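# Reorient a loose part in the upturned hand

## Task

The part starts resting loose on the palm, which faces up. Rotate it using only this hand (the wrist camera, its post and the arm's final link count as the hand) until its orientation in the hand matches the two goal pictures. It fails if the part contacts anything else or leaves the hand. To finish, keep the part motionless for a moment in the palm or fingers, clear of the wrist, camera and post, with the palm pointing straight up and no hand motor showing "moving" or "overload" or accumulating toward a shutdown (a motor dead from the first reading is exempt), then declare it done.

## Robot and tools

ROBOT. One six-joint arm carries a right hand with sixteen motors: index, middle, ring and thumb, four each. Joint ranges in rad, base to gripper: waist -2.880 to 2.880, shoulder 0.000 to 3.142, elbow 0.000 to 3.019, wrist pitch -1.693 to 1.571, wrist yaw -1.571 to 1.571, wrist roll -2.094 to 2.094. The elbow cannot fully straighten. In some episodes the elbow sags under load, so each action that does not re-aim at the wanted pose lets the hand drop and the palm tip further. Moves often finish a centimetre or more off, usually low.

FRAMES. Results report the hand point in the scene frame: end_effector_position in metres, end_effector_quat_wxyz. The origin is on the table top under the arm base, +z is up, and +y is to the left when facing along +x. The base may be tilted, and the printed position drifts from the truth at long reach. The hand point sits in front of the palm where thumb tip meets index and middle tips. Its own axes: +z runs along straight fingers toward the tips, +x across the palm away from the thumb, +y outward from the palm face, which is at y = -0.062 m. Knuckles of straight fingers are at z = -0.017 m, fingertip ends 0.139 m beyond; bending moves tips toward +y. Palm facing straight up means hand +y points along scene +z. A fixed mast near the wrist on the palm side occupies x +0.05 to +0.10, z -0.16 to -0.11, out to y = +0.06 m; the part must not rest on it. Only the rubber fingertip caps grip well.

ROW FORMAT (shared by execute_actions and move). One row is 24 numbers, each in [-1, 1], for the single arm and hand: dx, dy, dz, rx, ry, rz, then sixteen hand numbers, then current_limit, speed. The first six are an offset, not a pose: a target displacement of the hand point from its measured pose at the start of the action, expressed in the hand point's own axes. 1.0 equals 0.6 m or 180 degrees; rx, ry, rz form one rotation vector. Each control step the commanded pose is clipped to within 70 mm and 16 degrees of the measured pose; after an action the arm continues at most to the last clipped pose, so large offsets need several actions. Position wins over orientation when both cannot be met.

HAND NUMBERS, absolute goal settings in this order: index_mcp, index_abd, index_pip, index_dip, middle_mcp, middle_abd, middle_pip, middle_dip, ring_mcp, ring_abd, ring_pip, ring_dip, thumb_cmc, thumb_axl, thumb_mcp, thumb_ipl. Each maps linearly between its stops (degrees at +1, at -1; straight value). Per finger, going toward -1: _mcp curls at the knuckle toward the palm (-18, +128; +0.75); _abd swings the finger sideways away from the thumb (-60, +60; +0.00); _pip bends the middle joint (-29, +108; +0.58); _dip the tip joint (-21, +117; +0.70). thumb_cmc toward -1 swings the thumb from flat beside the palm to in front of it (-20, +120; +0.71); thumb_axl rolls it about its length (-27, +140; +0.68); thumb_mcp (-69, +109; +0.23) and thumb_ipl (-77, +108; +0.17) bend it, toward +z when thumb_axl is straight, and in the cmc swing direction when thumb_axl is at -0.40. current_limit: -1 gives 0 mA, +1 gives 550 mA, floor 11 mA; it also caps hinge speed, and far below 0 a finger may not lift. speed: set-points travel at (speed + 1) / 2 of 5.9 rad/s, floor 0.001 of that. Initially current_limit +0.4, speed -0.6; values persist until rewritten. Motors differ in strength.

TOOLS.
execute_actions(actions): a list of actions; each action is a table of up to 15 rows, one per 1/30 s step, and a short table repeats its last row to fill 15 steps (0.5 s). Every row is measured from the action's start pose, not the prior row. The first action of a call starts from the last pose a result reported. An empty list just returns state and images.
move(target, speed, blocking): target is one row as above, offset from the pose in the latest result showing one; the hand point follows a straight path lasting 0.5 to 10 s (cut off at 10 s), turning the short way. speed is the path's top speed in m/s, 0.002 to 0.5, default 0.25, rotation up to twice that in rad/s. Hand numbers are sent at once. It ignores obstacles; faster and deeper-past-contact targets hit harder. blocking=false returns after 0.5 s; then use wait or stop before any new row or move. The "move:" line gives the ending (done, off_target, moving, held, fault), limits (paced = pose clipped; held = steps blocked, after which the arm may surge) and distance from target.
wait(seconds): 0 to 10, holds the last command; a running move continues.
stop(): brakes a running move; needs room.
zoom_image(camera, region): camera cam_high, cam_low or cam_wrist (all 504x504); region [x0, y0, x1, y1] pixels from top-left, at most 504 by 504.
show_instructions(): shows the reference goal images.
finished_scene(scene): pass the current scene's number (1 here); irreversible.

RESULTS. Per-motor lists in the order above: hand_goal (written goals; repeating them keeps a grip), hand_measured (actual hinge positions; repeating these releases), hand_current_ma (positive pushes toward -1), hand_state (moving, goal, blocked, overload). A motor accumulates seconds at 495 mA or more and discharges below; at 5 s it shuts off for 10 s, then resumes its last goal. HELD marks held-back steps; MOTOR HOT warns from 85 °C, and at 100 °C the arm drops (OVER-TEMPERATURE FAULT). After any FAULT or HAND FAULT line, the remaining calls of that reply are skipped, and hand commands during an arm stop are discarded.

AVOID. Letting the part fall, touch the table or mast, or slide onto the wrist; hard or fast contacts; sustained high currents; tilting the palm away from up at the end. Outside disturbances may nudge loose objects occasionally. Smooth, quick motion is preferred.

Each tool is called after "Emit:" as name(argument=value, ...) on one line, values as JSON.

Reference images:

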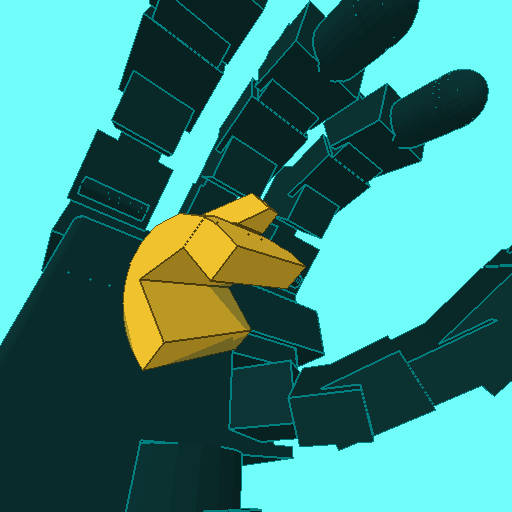

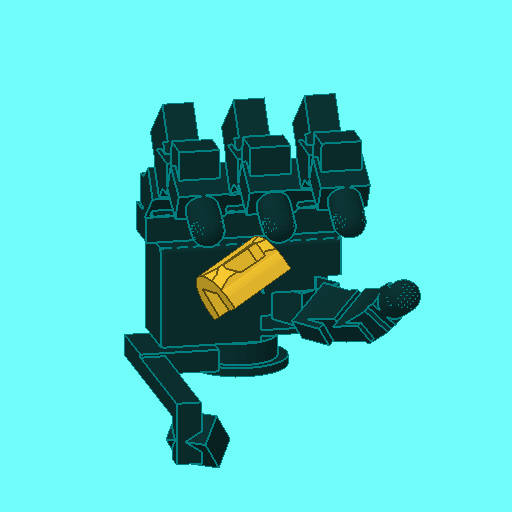

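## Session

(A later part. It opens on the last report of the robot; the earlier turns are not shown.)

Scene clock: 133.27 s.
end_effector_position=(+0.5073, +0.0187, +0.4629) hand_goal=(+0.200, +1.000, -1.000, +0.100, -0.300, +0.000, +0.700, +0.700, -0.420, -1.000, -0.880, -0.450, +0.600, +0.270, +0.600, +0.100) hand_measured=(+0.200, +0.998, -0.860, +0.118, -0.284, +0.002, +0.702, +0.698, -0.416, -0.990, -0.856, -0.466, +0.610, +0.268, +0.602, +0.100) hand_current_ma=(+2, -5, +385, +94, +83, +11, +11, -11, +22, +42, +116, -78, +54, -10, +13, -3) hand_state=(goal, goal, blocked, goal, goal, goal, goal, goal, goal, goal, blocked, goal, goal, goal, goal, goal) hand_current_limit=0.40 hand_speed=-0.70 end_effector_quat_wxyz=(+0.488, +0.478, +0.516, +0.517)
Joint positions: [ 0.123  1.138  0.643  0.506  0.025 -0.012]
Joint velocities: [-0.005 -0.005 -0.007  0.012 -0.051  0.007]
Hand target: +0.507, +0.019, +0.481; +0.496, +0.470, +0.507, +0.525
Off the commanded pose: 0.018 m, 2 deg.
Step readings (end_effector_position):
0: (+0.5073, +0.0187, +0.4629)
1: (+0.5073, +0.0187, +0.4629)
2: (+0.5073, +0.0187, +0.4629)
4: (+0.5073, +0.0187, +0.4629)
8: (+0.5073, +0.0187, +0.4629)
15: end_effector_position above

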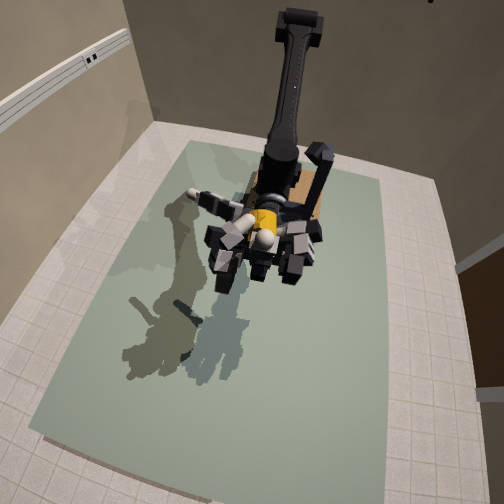

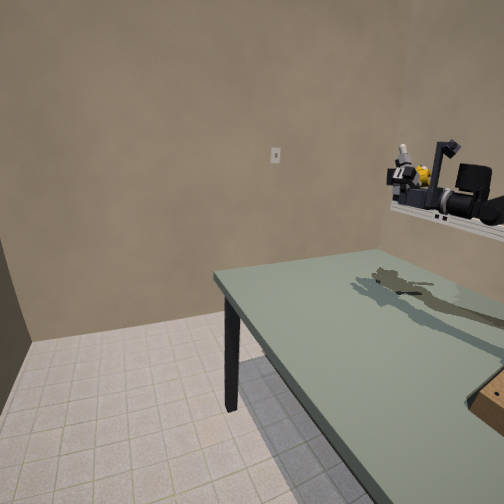

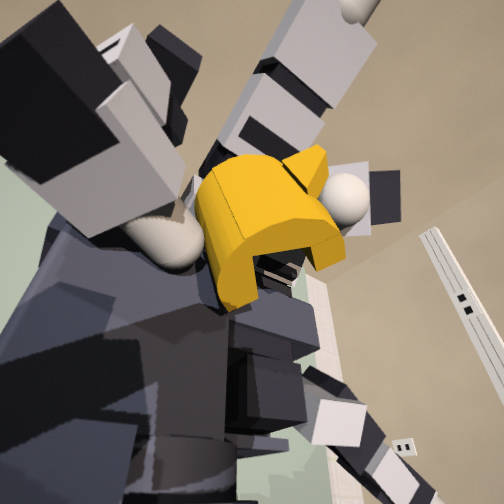

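Emit:
execute_actions(actions=[[[0,0.03,0,-0.01,0,0,0.2,1,-1,0.1,-0.2,0,0.7,0.7,-0.42,-1,-0.88,-0.45,0.6,-0.1,-0.8,-0.7,0.4,0]],[[0,0.03,0,-0.01,0,0,0.2,1,-1,0.1,-0.2,0,0.7,0.7,-0.42,-1,-0.88,-0.45,0.6,-0.1,-0.8,-0.7,0.4,0]]])

Emit:
zoom_image(camera="cam_high", region=[170,150,340,320])

Scene clock: 135.87 s.
end_effector_position=(+0.5073, +0.0187, +0.4629) hand_goal=(+0.200, +1.000, -1.000, +0.100, -0.200, +0.000, +0.700, +0.700, -0.420, -1.000, -0.880, -0.450, +0.600, -0.100, -0.800, -0.700) hand_measured=(+0.216, +0.998, -0.870, +0.118, -0.196, +0.002, +0.702, +0.698, -0.416, -0.990, -0.856, -0.466, +0.612, -0.096, -0.252, -0.698) hand_current_ma=(+91, -5, +385, +94, +23, +11, +10, -11, +22, +42, +116, -78, +58, +20, +89, +7) hand_state=(goal, goal, blocked, goal, goal, goal, goal, goal, goal, goal, blocked, goal, goal, goal, moving, goal) hand_current_limit=0.40 hand_speed=0.00 end_effector_quat_wxyz=(+0.488, +0.478, +0.516, +0.517)
Joint positions: [ 0.123  1.138  0.643  0.506  0.025 -0.012]
Joint velocities: [-0.015 -0.005 -0.012 -0.002 -0.037  0.037]
Hand target: +0.507, +0.019, +0.481; +0.496, +0.470, +0.507, +0.525
Off the commanded pose: 0.018 m, 2 deg.
Step readings (end_effector_position; steps 1 to 15: 1st action; 16 to 30: 2nd action):
0: (+0.5073, +0.0187, +0.4629)
1: (+0.5073, +0.0187, +0.4629)
2: (+0.5073, +0.0187, +0.4629)
4: (+0.5073, +0.0187, +0.4629)
8: (+0.5073, +0.0187, +0.4629)
15: (+0.5073, +0.0187, +0.4629)
16: (+0.5073, +0.0187, +0.4629)
17: (+0.5073, +0.0187, +0.4629)
19: (+0.5073, +0.0187, +0.4629)
23: (+0.5073, +0.0187, +0.4629)
30: end_effector_position above

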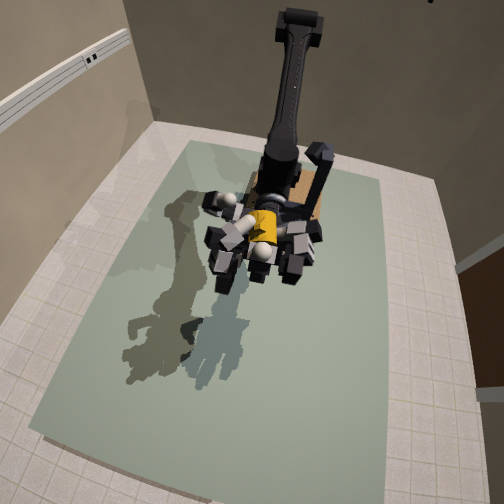

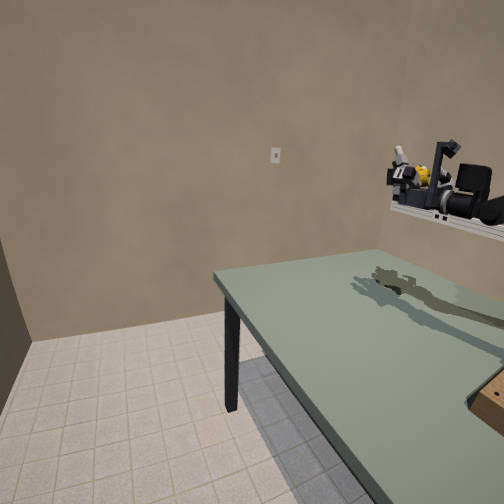

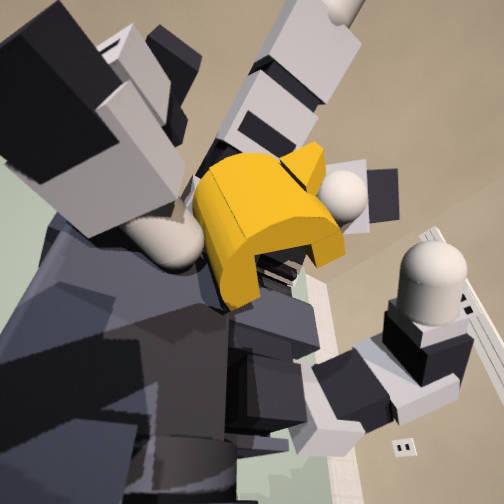

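Region (170, 150, 340, 320) of cam_high's 504x504 image, scaled by 2.965, with more detail than that image has.

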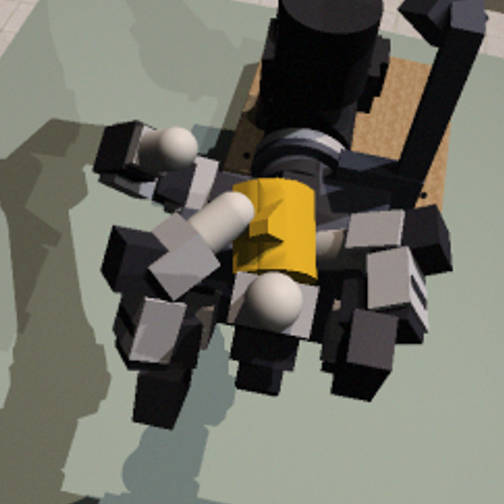

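Emit:
execute_actions(actions=[])

Scene clock: 136.43 s.
end_effector_position=(+0.5073, +0.0187, +0.4629) hand_goal=(+0.200, +1.000, -1.000, +0.100, -0.200, +0.000, +0.700, +0.700, -0.420, -1.000, -0.880, -0.450, +0.600, -0.100, -0.800, -0.700) hand_measured=(+0.232, +1.000, -0.878, +0.118, -0.196, +0.002, +0.702, +0.698, -0.416, -0.988, -0.856, -0.466, +0.626, -0.118, -0.600, -0.692) hand_current_ma=(+175, -1, +383, +94, +23, +11, +10, -11, +22, +51, +116, -78, +141, -118, +337, +56) hand_state=(moving, goal, blocked, goal, goal, goal, goal, goal, goal, goal, blocked, goal, blocked, moving, moving, goal) hand_current_limit=0.40 hand_speed=0.00 end_effector_quat_wxyz=(+0.488, +0.478, +0.516, +0.517)
Joint positions: [ 0.123  1.138  0.643  0.506  0.025 -0.012]
Joint velocities: [-0.015  0.005  0.002 -0.007 -0.022 -0.095]
Hand target: +0.507, +0.019, +0.481; +0.496, +0.470, +0.507, +0.525
Off the commanded pose: 0.018 m, 2 deg.

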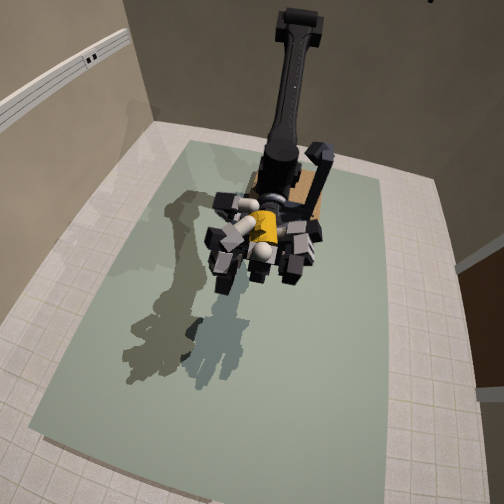

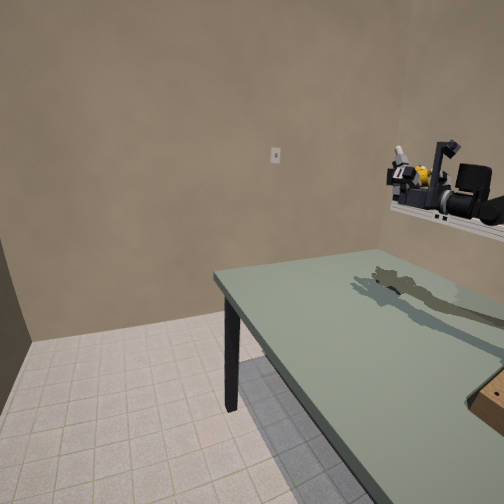

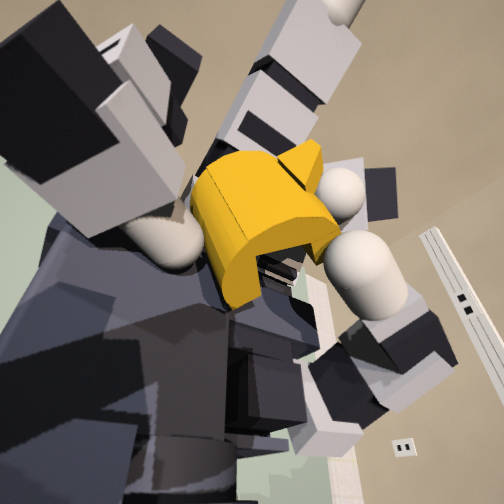

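Emit:
execute_actions(actions=[[[0,0.03,0,-0.01,0,0,0.2,1,-1,0.1,-0.2,0,0.7,0.7,-0.42,-1,-0.88,-0.45,0.6,-0.1,-0.4,-0.75,0.4,-0.3],[0,0.03,0,-0.01,0,0,0.2,1,-1,0.1,-0.2,0,0.7,0.7,-0.42,-1,-0.88,-0.45,0.6,-0.1,-0.4,-0.75,0.4,-0.3],[0,0.03,0,-0.01,0,0,0.2,1,-1,0.1,-0.2,0,0.7,0.7,-0.42,-1,-0.88,-0.45,0.6,-0.1,-0.4,-0.75,0.4,-0.3],[0,0.03,0,-0.01,0,0,0.2,1,-1,0.1,-0.2,0,0.7,0.7,-0.42,-1,-0.88,-0.45,0.6,-0.1,-0.4,-0.75,0.4,-0.3],[0,0.03,0,-0.01,0,0,0.2,1,-1,0.1,-0.2,0,0.7,0.7,-0.42,-1,-0.88,-0.45,0.6,0.1,-0.4,-0.75,0.4,-0.3]],[[0,0.03,0,-0.01,0,0,0.2,1,-1,0.1,-0.2,0,0.7,0.7,-0.42,-1,-0.88,-0.45,0.6,0.1,-0.75,-0.75,0.4,-0.4]]])

Scene clock: 140.53 s.
end_effector_position=(+0.5073, +0.0187, +0.4629) hand_goal=(+0.200, +1.000, -1.000, +0.100, -0.200, +0.000, +0.700, +0.700, -0.420, -1.000, -0.880, -0.450, +0.600, +0.100, -0.750, -0.750) hand_measured=(+0.238, +1.000, -0.884, +0.118, -0.196, +0.002, +0.702, +0.698, -0.416, -0.988, -0.856, -0.464, +0.632, +0.102, -0.524, -0.742) hand_current_ma=(+208, -1, +385, +94, +23, +11, +10, -11, +22, +53, +116, -75, +162, +9, +385, +53) hand_state=(blocked, goal, blocked, goal, goal, goal, goal, goal, goal, goal, blocked, goal, blocked, goal, blocked, goal) hand_current_limit=0.40 hand_speed=-0.40 end_effector_quat_wxyz=(+0.488, +0.478, +0.516, +0.517)
Joint positions: [ 0.123  1.138  0.643  0.506  0.025 -0.012]
Joint velocities: [-0.005 -0.005  0.027 -0.002  0.051  0.051]
Hand target: +0.507, +0.019, +0.481; +0.496, +0.470, +0.507, +0.525
Off the commanded pose: 0.018 m, 2 deg.
Step readings (end_effector_position; steps 1 to 15: 1st action; 16 to 30: 2nd action):
0: (+0.5073, +0.0187, +0.4629)
1: (+0.5073, +0.0187, +0.4629)
2: (+0.5073, +0.0187, +0.4629)
4: (+0.5073, +0.0187, +0.4629)
8: (+0.5073, +0.0187, +0.4629)
15: (+0.5073, +0.0187, +0.4629)
16: (+0.5073, +0.0187, +0.4629)
17: (+0.5073, +0.0187, +0.4629)
19: (+0.5073, +0.0187, +0.4629)
23: (+0.5073, +0.0187, +0.4629)
30: end_effector_position above

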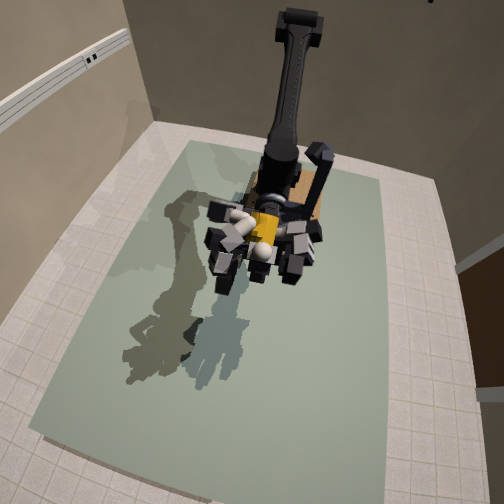

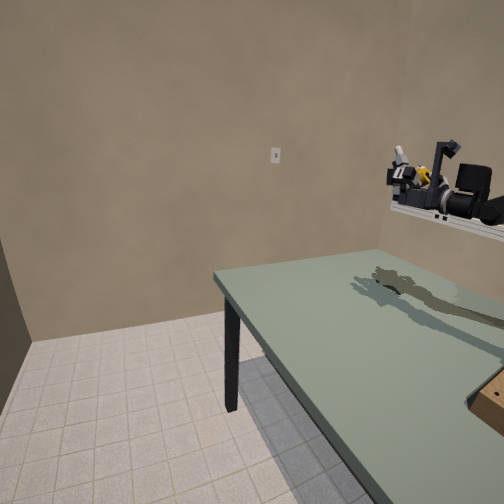

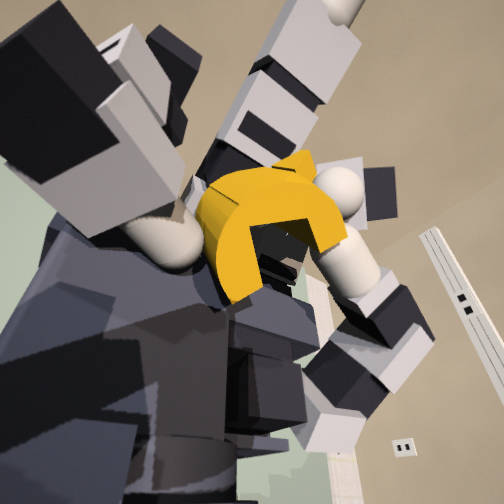

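Thumb is under the foot. Release index.

Emit:
execute_actions(actions=[[[0,0.03,0,-0.01,0,0,0.45,1,-0.6,0.2,-0.2,0,0.7,0.7,-0.42,-1,-0.85,-0.46,0.55,0.1,-0.62,-0.7,0.4,-0.7]],[[0,0.03,0,-0.01,0,0,0.5,1,-0.5,0.2,-0.1,0,0.7,0.7,-0.42,-1,-0.8,-0.46,0.5,0.1,-0.68,-0.65,0.4,-0.7]]])

Emit:
zoom_image(camera="cam_high", region=[170,150,340,320])

Scene clock: 142.60 s.
end_effector_position=(+0.5073, +0.0187, +0.4629) hand_goal=(+0.500, +1.000, -0.500, +0.200, -0.100, +0.000, +0.700, +0.700, -0.420, -1.000, -0.800, -0.460, +0.500, +0.100, -0.680, -0.650) hand_measured=(+0.506, +1.000, -0.502, +0.196, -0.094, +0.002, +0.702, +0.698, -0.420, -0.998, -0.806, -0.462, +0.506, +0.100, -0.672, -0.652) hand_current_ma=(+30, -1, -12, -17, +34, +11, +10, -11, -5, +10, -26, -11, +26, +3, +49, -20) hand_state=(goal, goal, goal, goal, goal, goal, goal, goal, goal, goal, goal, goal, goal, goal, goal, goal) hand_current_limit=0.40 hand_speed=-0.70 end_effector_quat_wxyz=(+0.488, +0.478, +0.516, +0.517)
Joint positions: [ 0.123  1.138  0.643  0.506  0.025 -0.012]
Joint velocities: [-0.005 -0.005  0.007 -0.012 -0.051 -0.037]
Hand target: +0.507, +0.019, +0.481; +0.496, +0.470, +0.507, +0.525
Off the commanded pose: 0.018 m, 2 deg.
Step readings (end_effector_position; steps 1 to 15: 1st action; 16 to 30: 2nd action):
0: (+0.5073, +0.0187, +0.4629)
1: (+0.5073, +0.0187, +0.4629)
2: (+0.5073, +0.0187, +0.4629)
4: (+0.5073, +0.0187, +0.4629)
8: (+0.5073, +0.0187, +0.4629)
15: (+0.5073, +0.0187, +0.4629)
16: (+0.5073, +0.0187, +0.4629)
17: (+0.5073, +0.0187, +0.4629)
19: (+0.5073, +0.0187, +0.4629)
23: (+0.5073, +0.0187, +0.4629)
30: end_effector_position above

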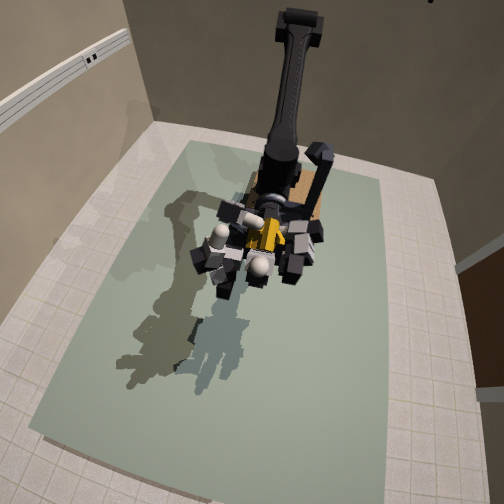

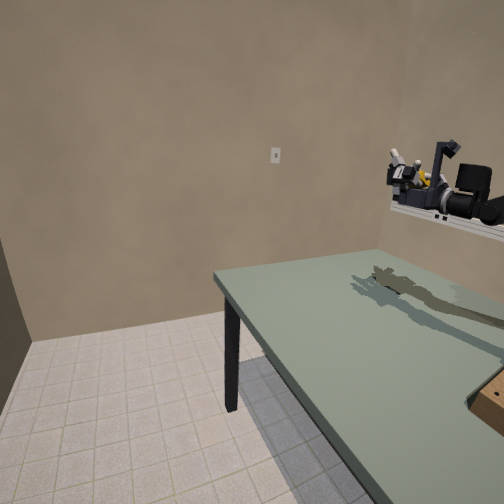

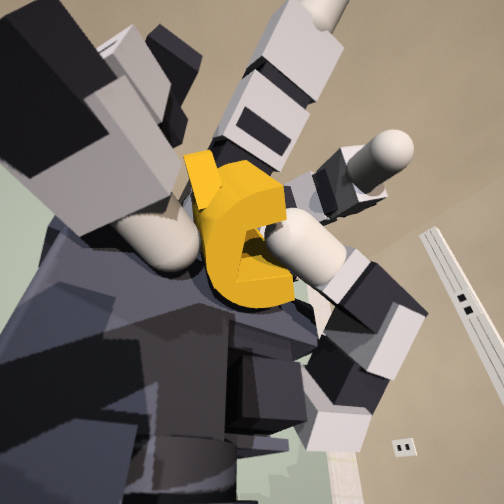

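Region (170, 150, 340, 320) of cam_high's 504x504 image, scaled by 2.965, with more detail than that image has.

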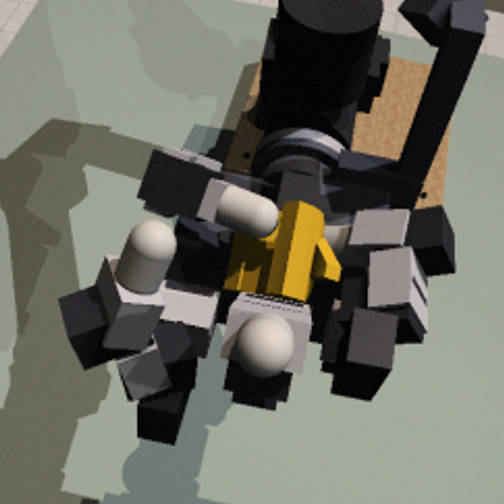

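Emit:
execute_actions(actions=[[[0,0.03,0,-0.01,0,0,0.5,1,-0.5,0.2,-0.1,0,0.7,0.7,-0.3,-1,-0.8,-0.6,0.45,0.05,-0.8,-0.65,0.4,-0.7]],[[0,0.03,0,-0.01,0,0,0.5,1,-0.5,0.2,-0.1,0,0.7,0.7,-0.1,-1,-0.85,-0.65,0.35,0.0,-0.85,-0.55,0.4,-0.7]]])

Emit:
zoom_image(camera="cam_high", region=[170,150,340,320])

Scene clock: 145.57 s.
end_effector_position=(+0.5073, +0.0187, +0.4629) hand_goal=(+0.500, +1.000, -0.500, +0.200, -0.100, +0.000, +0.700, +0.700, -0.100, -1.000, -0.850, -0.650, +0.350, +0.000, -0.850, -0.550) hand_measured=(+0.506, +1.000, -0.502, +0.196, -0.088, +0.002, +0.702, +0.698, -0.092, -0.992, -0.852, -0.664, +0.428, -0.004, -0.828, -0.550) hand_current_ma=(+31, -1, -12, -17, +66, +11, +10, -11, +47, +19, -13, -38, +69, -2, -1, -5) hand_state=(goal, goal, goal, goal, goal, goal, goal, goal, goal, moving, goal, moving, moving, moving, moving, goal) hand_current_limit=0.40 hand_speed=-0.70 end_effector_quat_wxyz=(+0.488, +0.478, +0.516, +0.517)
Joint positions: [ 0.123  1.138  0.643  0.506  0.025 -0.012]
Joint velocities: [ 0.005 -0.015 -0.002 -0.002 -0.007 -0.007]
Hand target: +0.507, +0.019, +0.481; +0.496, +0.470, +0.507, +0.525
Off the commanded pose: 0.018 m, 2 deg.
Step readings (end_effector_position; steps 1 to 15: 1st action; 16 to 30: 2nd action):
0: (+0.5073, +0.0187, +0.4629)
1: (+0.5073, +0.0187, +0.4629)
2: (+0.5073, +0.0187, +0.4629)
4: (+0.5073, +0.0187, +0.4629)
8: (+0.5073, +0.0187, +0.4629)
15: (+0.5073, +0.0187, +0.4629)
16: (+0.5073, +0.0187, +0.4629)
17: (+0.5073, +0.0187, +0.4629)
19: (+0.5073, +0.0187, +0.4629)
23: (+0.5073, +0.0187, +0.4629)
30: end_effector_position above

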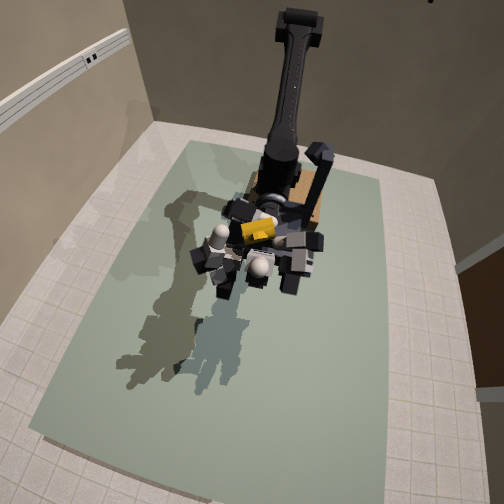

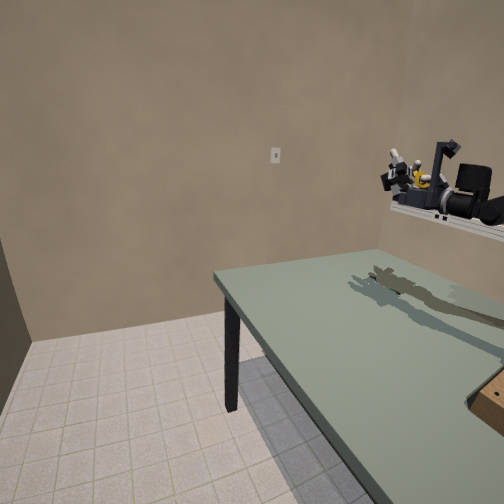

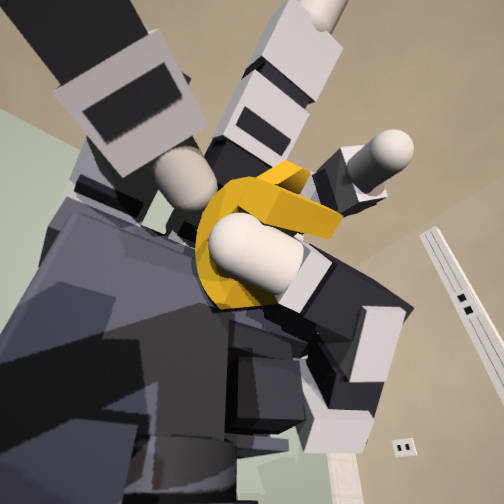

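Region (170, 150, 340, 320) of cam_high's 504x504 image, scaled by 2.965, with more detail than that image has.

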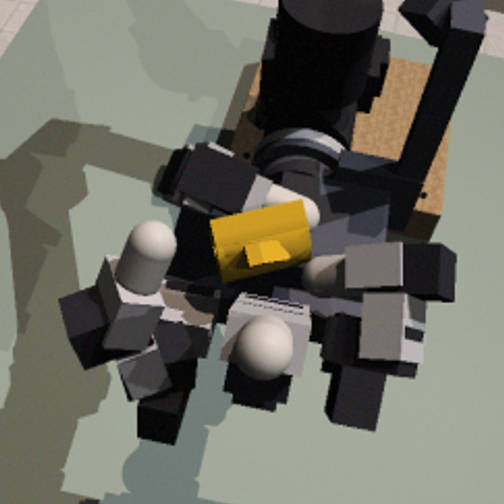

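Wow, close. Check settled state.

Emit:
execute_actions(actions=[])

Emit:
zoom_image(camera="cam_high", region=[170,150,340,320])

Emit:
zoom_image(camera="cam_low", region=[380,140,460,210])

Scene clock: 146.80 s.
end_effector_position=(+0.5073, +0.0187, +0.4629) hand_goal=(+0.500, +1.000, -0.500, +0.200, -0.100, +0.000, +0.700, +0.700, -0.100, -1.000, -0.850, -0.650, +0.350, +0.000, -0.850, -0.550) hand_measured=(+0.506, +1.000, -0.502, +0.196, -0.088, +0.002, +0.702, +0.698, -0.092, -0.996, -0.852, -0.656, +0.356, -0.002, -0.850, -0.550) hand_current_ma=(+31, -1, -12, -17, +66, +10, +10, -11, +48, +14, -13, -31, +32, -7, +2, -7) hand_state=(goal, goal, goal, goal, goal, goal, goal, goal, goal, goal, goal, goal, goal, goal, goal, goal) hand_current_limit=0.40 hand_speed=-0.70 end_effector_quat_wxyz=(+0.488, +0.478, +0.516, +0.517)
Joint positions: [ 0.123  1.138  0.643  0.506  0.025 -0.012]
Joint velocities: [-0.015 -0.015 -0.012  0.017 -0.022  0.022]
Hand target: +0.507, +0.019, +0.481; +0.496, +0.470, +0.507, +0.525
Off the commanded pose: 0.018 m, 2 deg.

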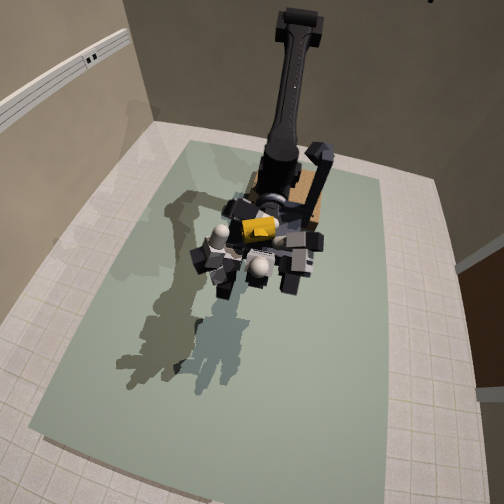

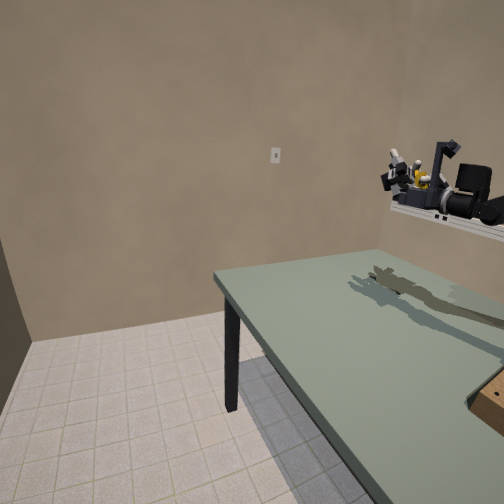

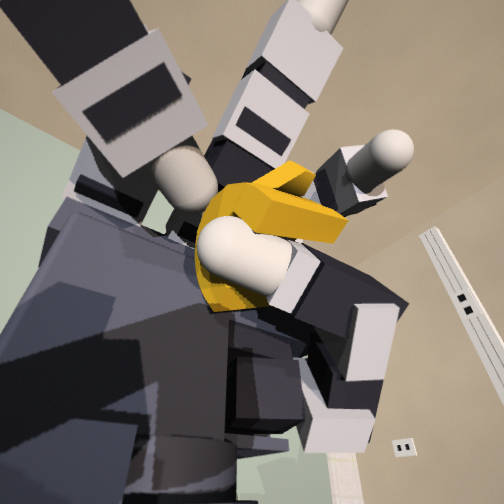

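Region (170, 150, 340, 320) of cam_high's 504x504 image, scaled by 2.965, with more detail than that image has.

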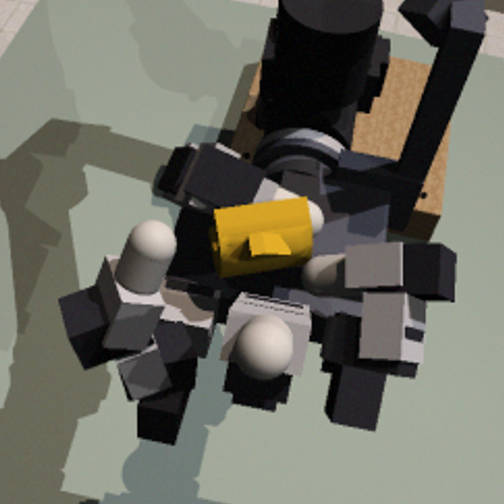

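Region (380, 140, 460, 210) of cam_low's 504x504 image, scaled by 6.300, with more detail than that image has; it fills the top 441 rows of this view, and the rest is white.

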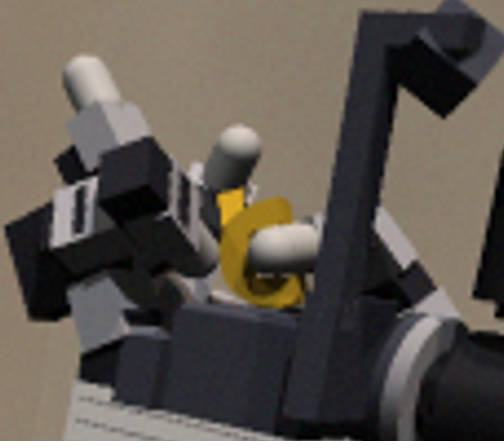

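Emit:
execute_actions(actions=[[[0,0.03,0,-0.01,0,0,0.5,1,-0.5,0.2,-0.1,0,0.7,0.7,-0.1,-1,-0.85,-0.5,0.38,-0.06,-0.82,-0.52,0.4,-0.8]]])

Emit:
zoom_image(camera="cam_high", region=[170,150,340,320])

Scene clock: 149.07 s.
end_effector_position=(+0.5073, +0.0187, +0.4629) hand_goal=(+0.500, +1.000, -0.500, +0.200, -0.100, +0.000, +0.700, +0.700, -0.100, -1.000, -0.850, -0.500, +0.380, -0.060, -0.820, -0.520) hand_measured=(+0.506, +1.000, -0.502, +0.196, -0.088, +0.002, +0.702, +0.698, -0.092, -0.998, -0.852, -0.506, +0.378, -0.054, -0.826, -0.524) hand_current_ma=(+31, -1, -12, -17, +66, +10, +10, -11, +47, +10, -13, -26, -9, +41, -41, -25) hand_state=(goal, goal, goal, goal, goal, goal, goal, goal, goal, goal, goal, goal, goal, goal, goal, goal) hand_current_limit=0.40 hand_speed=-0.80 end_effector_quat_wxyz=(+0.488, +0.478, +0.516, +0.517)
Joint positions: [ 0.123  1.138  0.643  0.506  0.025 -0.012]
Joint velocities: [-0.005 -0.005  0.007 -0.022 -0.081  0.022]
Hand target: +0.507, +0.019, +0.481; +0.496, +0.470, +0.507, +0.525
Off the commanded pose: 0.018 m, 2 deg.
Step readings (end_effector_position):
0: (+0.5073, +0.0187, +0.4629)
1: (+0.5073, +0.0187, +0.4629)
2: (+0.5073, +0.0187, +0.4629)
4: (+0.5073, +0.0187, +0.4629)
8: (+0.5073, +0.0187, +0.4629)
15: end_effector_position above

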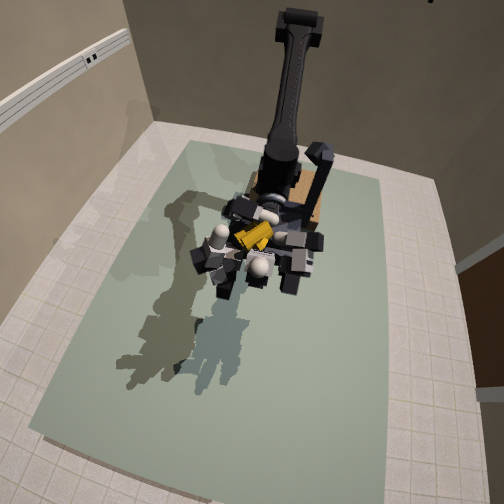

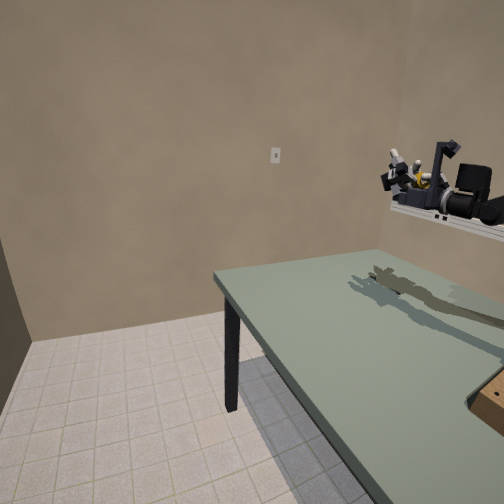

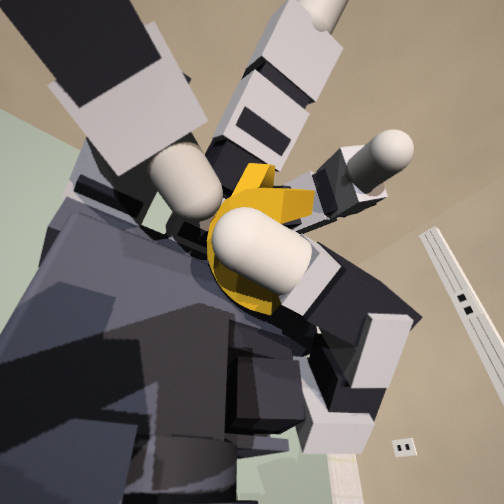

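Region (170, 150, 340, 320) of cam_high's 504x504 image, scaled by 2.965, with more detail than that image has.

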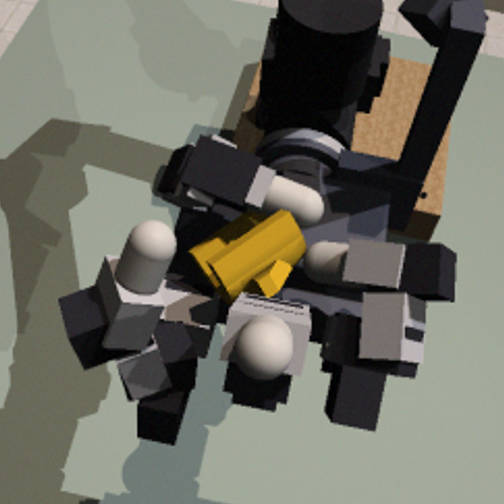

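Overshot; press lower leg with thumb again and push tab with the middle finger.

Emit:
execute_actions(actions=[[[0,0.03,0,-0.01,0,0,0.5,1,-0.5,0.2,-0.2,0,0.7,0.7,-0.1,-1,-0.85,-0.57,0.38,0,-0.86,-0.58,0.4,-0.8]]])

Emit:
zoom_image(camera="cam_high", region=[170,150,340,320])

Scene clock: 151.53 s.
end_effector_position=(+0.5073, +0.0187, +0.4629) hand_goal=(+0.500, +1.000, -0.500, +0.200, -0.200, +0.000, +0.700, +0.700, -0.100, -1.000, -0.850, -0.570, +0.380, +0.000, -0.860, -0.580) hand_measured=(+0.506, +1.000, -0.502, +0.196, -0.184, +0.002, +0.702, +0.698, -0.092, -0.998, -0.852, -0.568, +0.380, -0.006, -0.856, -0.576) hand_current_ma=(+31, -1, -12, -17, +86, +10, +10, -11, +47, +10, -13, +14, -1, -32, +25, +30) hand_state=(goal, goal, goal, goal, goal, goal, goal, goal, goal, goal, goal, goal, goal, goal, goal, goal) hand_current_limit=0.40 hand_speed=-0.80 end_effector_quat_wxyz=(+0.488, +0.478, +0.516, +0.517)
Joint positions: [ 0.123  1.138  0.643  0.506  0.025 -0.012]
Joint velocities: [-0.015 -0.005 -0.007 -0.002  0.007  0.051]
Hand target: +0.507, +0.019, +0.481; +0.496, +0.470, +0.507, +0.525
Off the commanded pose: 0.018 m, 2 deg.
Step readings (end_effector_position):
0: (+0.5073, +0.0187, +0.4629)
1: (+0.5073, +0.0187, +0.4629)
2: (+0.5073, +0.0187, +0.4629)
4: (+0.5073, +0.0187, +0.4629)
8: (+0.5073, +0.0187, +0.4629)
15: end_effector_position above

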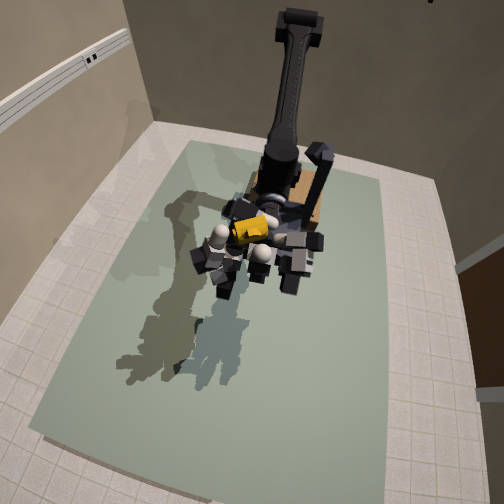

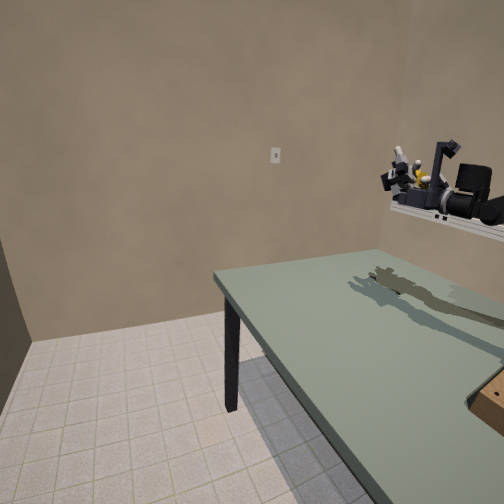

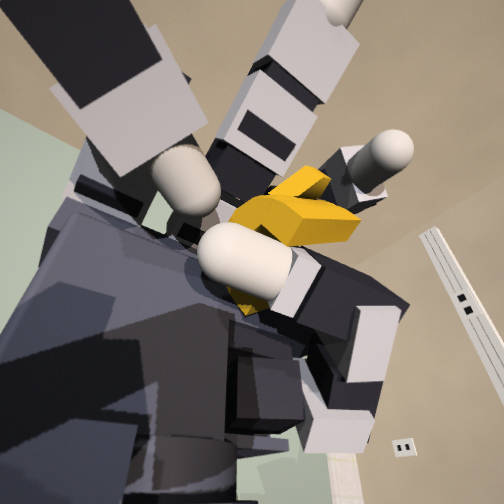

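Region (170, 150, 340, 320) of cam_high's 504x504 image, scaled by 2.965, with more detail than that image has.

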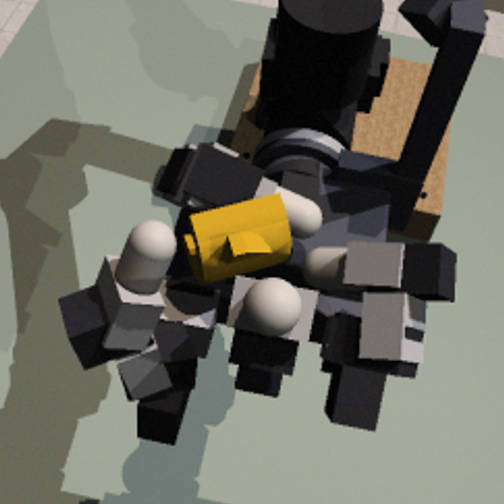

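Emit:
execute_actions(actions=[[[0,0.03,0,-0.01,0,0,0.5,1,-0.5,0.2,-0.22,0,0.7,0.7,-0.1,-1,-0.85,-0.57,0.44,0.0,-0.82,-0.5,0.4,-0.85]]])

Emit:
zoom_image(camera="cam_high", region=[170,150,340,320])

Scene clock: 154.63 s.
end_effector_position=(+0.5073, +0.0187, +0.4629) hand_goal=(+0.500, +1.000, -0.500, +0.200, -0.220, +0.000, +0.700, +0.700, -0.100, -1.000, -0.850, -0.570, +0.440, +0.000, -0.820, -0.500) hand_measured=(+0.506, +1.000, -0.502, +0.196, -0.204, +0.002, +0.702, +0.698, -0.092, -0.998, -0.852, -0.568, +0.438, +0.000, -0.828, -0.504) hand_current_ma=(+33, -1, -12, -17, +83, +10, +10, -11, +45, +10, -13, +14, -9, +4, -48, -33) hand_state=(goal, goal, goal, goal, goal, goal, goal, goal, goal, goal, goal, goal, goal, goal, goal, goal) hand_current_limit=0.40 hand_speed=-0.85 end_effector_quat_wxyz=(+0.488, +0.478, +0.516, +0.517)
Joint positions: [ 0.123  1.138  0.643  0.506  0.025 -0.012]
Joint velocities: [-0.015  0.005  0.002  0.002 -0.022 -0.007]
Hand target: +0.507, +0.019, +0.481; +0.496, +0.470, +0.507, +0.525
Off the commanded pose: 0.018 m, 2 deg.
Step readings (end_effector_position):
0: (+0.5073, +0.0187, +0.4629)
1: (+0.5073, +0.0187, +0.4629)
2: (+0.5073, +0.0187, +0.4629)
4: (+0.5073, +0.0187, +0.4629)
8: (+0.5073, +0.0187, +0.4629)
15: end_effector_position above

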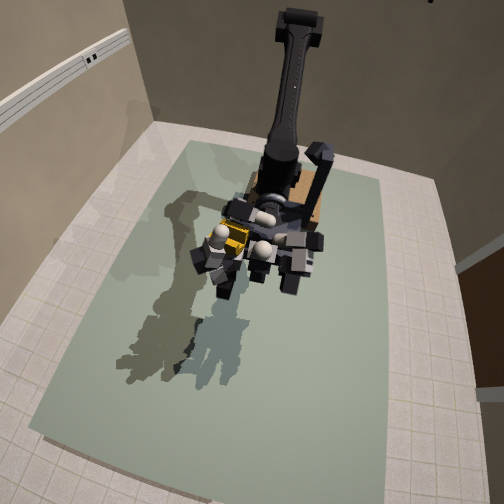

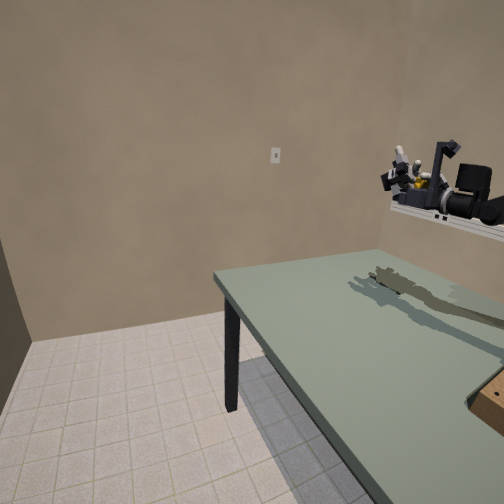

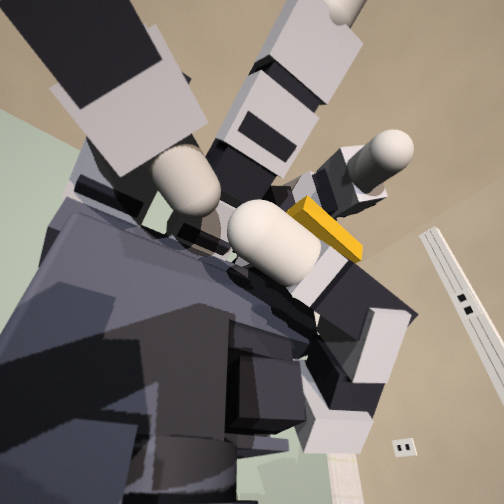

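Region (170, 150, 340, 320) of cam_high's 504x504 image, scaled by 2.965, with more detail than that image has.

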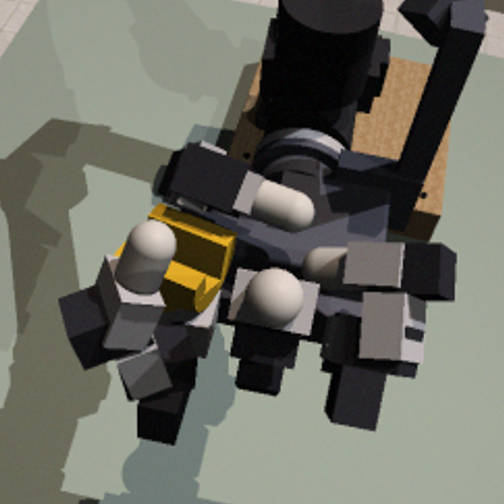

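Emit:
execute_actions(actions=[[[0.015,0.03,0,-0.01,0,-0.04,0.4,1,-0.1,-0.2,0.5,0,0.7,0.7,-0.2,-1,-0.8,-0.5,0.44,-0.2,-0.82,-0.5,0.4,-0.2]],[[0,0.03,0,-0.01,0,0,0.0,1,-0.2,-0.4,0.5,0,0.7,0.7,-0.2,-1,-0.8,-0.5,0.44,-0.2,-0.82,-0.5,0.4,-0.4]],[[0,0.03,0,-0.01,0,0,-0.1,1,-0.6,-0.5,0.5,0,0.7,0.7,-0.2,-1,-0.8,-0.5,0.44,-0.2,-0.82,-0.5,0.4,-0.5]]])

Emit:
zoom_image(camera="cam_high", region=[170,150,340,320])

Scene clock: 157.83 s.
end_effector_position=(+0.5066, +0.0295, +0.4648) hand_goal=(-0.100, +1.000, -0.600, -0.500, +0.500, +0.000, +0.700, +0.700, -0.200, -1.000, -0.800, -0.500, +0.440, -0.200, -0.820, -0.500) hand_measured=(-0.020, +0.996, -0.446, -0.500, +0.510, +0.002, +0.702, +0.698, -0.194, -0.998, -0.806, -0.504, +0.436, -0.206, -0.826, -0.504) hand_current_ma=(+135, -10, +98, +2, +58, +10, +10, -10, +33, +9, -27, -18, -16, -22, -36, -20) hand_state=(moving, moving, moving, goal, goal, goal, goal, goal, goal, goal, goal, goal, moving, moving, moving, moving) hand_current_limit=0.40 hand_speed=-0.50 end_effector_quat_wxyz=(+0.515, +0.447, +0.543, +0.490)
Joint positions: [ 0.123  1.138  0.643  0.506  0.019 -0.125]
Joint velocities: [-0.005 -0.005  0.012  0.012 -0.007 -0.081]
Hand target: +0.506, +0.032, +0.483; +0.522, +0.438, +0.535, +0.499
Off the commanded pose: 0.018 m, 2 deg.
Step readings (end_effector_position; steps 1 to 15: 1st action; 16 to 30: 2nd action; 31 to 45: 3rd action):
0: (+0.5073, +0.0187, +0.4629)
1: (+0.5072, +0.0199, +0.4632)
2: (+0.5071, +0.0217, +0.4635)
4: (+0.5069, +0.0248, +0.4641)
8: (+0.5067, +0.0278, +0.4646)
15: (+0.5066, +0.0294, +0.4648)
16: (+0.5066, +0.0295, +0.4648)
17: (+0.5066, +0.0295, +0.4648)
19: (+0.5066, +0.0295, +0.4648)
23: (+0.5066, +0.0295, +0.4648)
30: (+0.5066, +0.0295, +0.4648)
31: (+0.5066, +0.0295, +0.4648)
32: (+0.5066, +0.0295, +0.4648)
34: (+0.5066, +0.0295, +0.4648)
38: (+0.5066, +0.0295, +0.4648)
45: end_effector_position above

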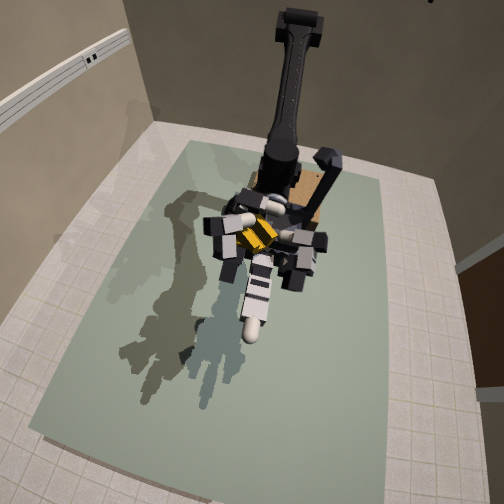

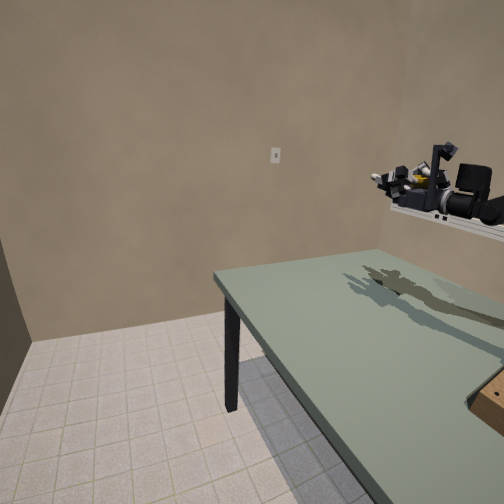

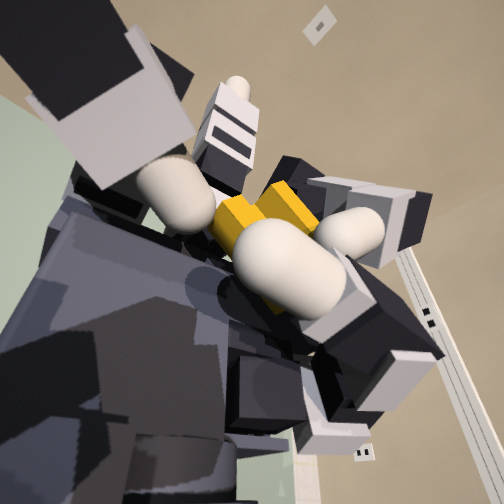

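Region (170, 150, 340, 320) of cam_high's 504x504 image, scaled by 2.965, with more detail than that image has.

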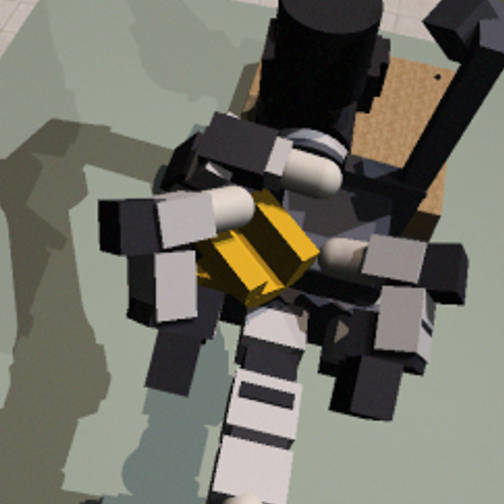

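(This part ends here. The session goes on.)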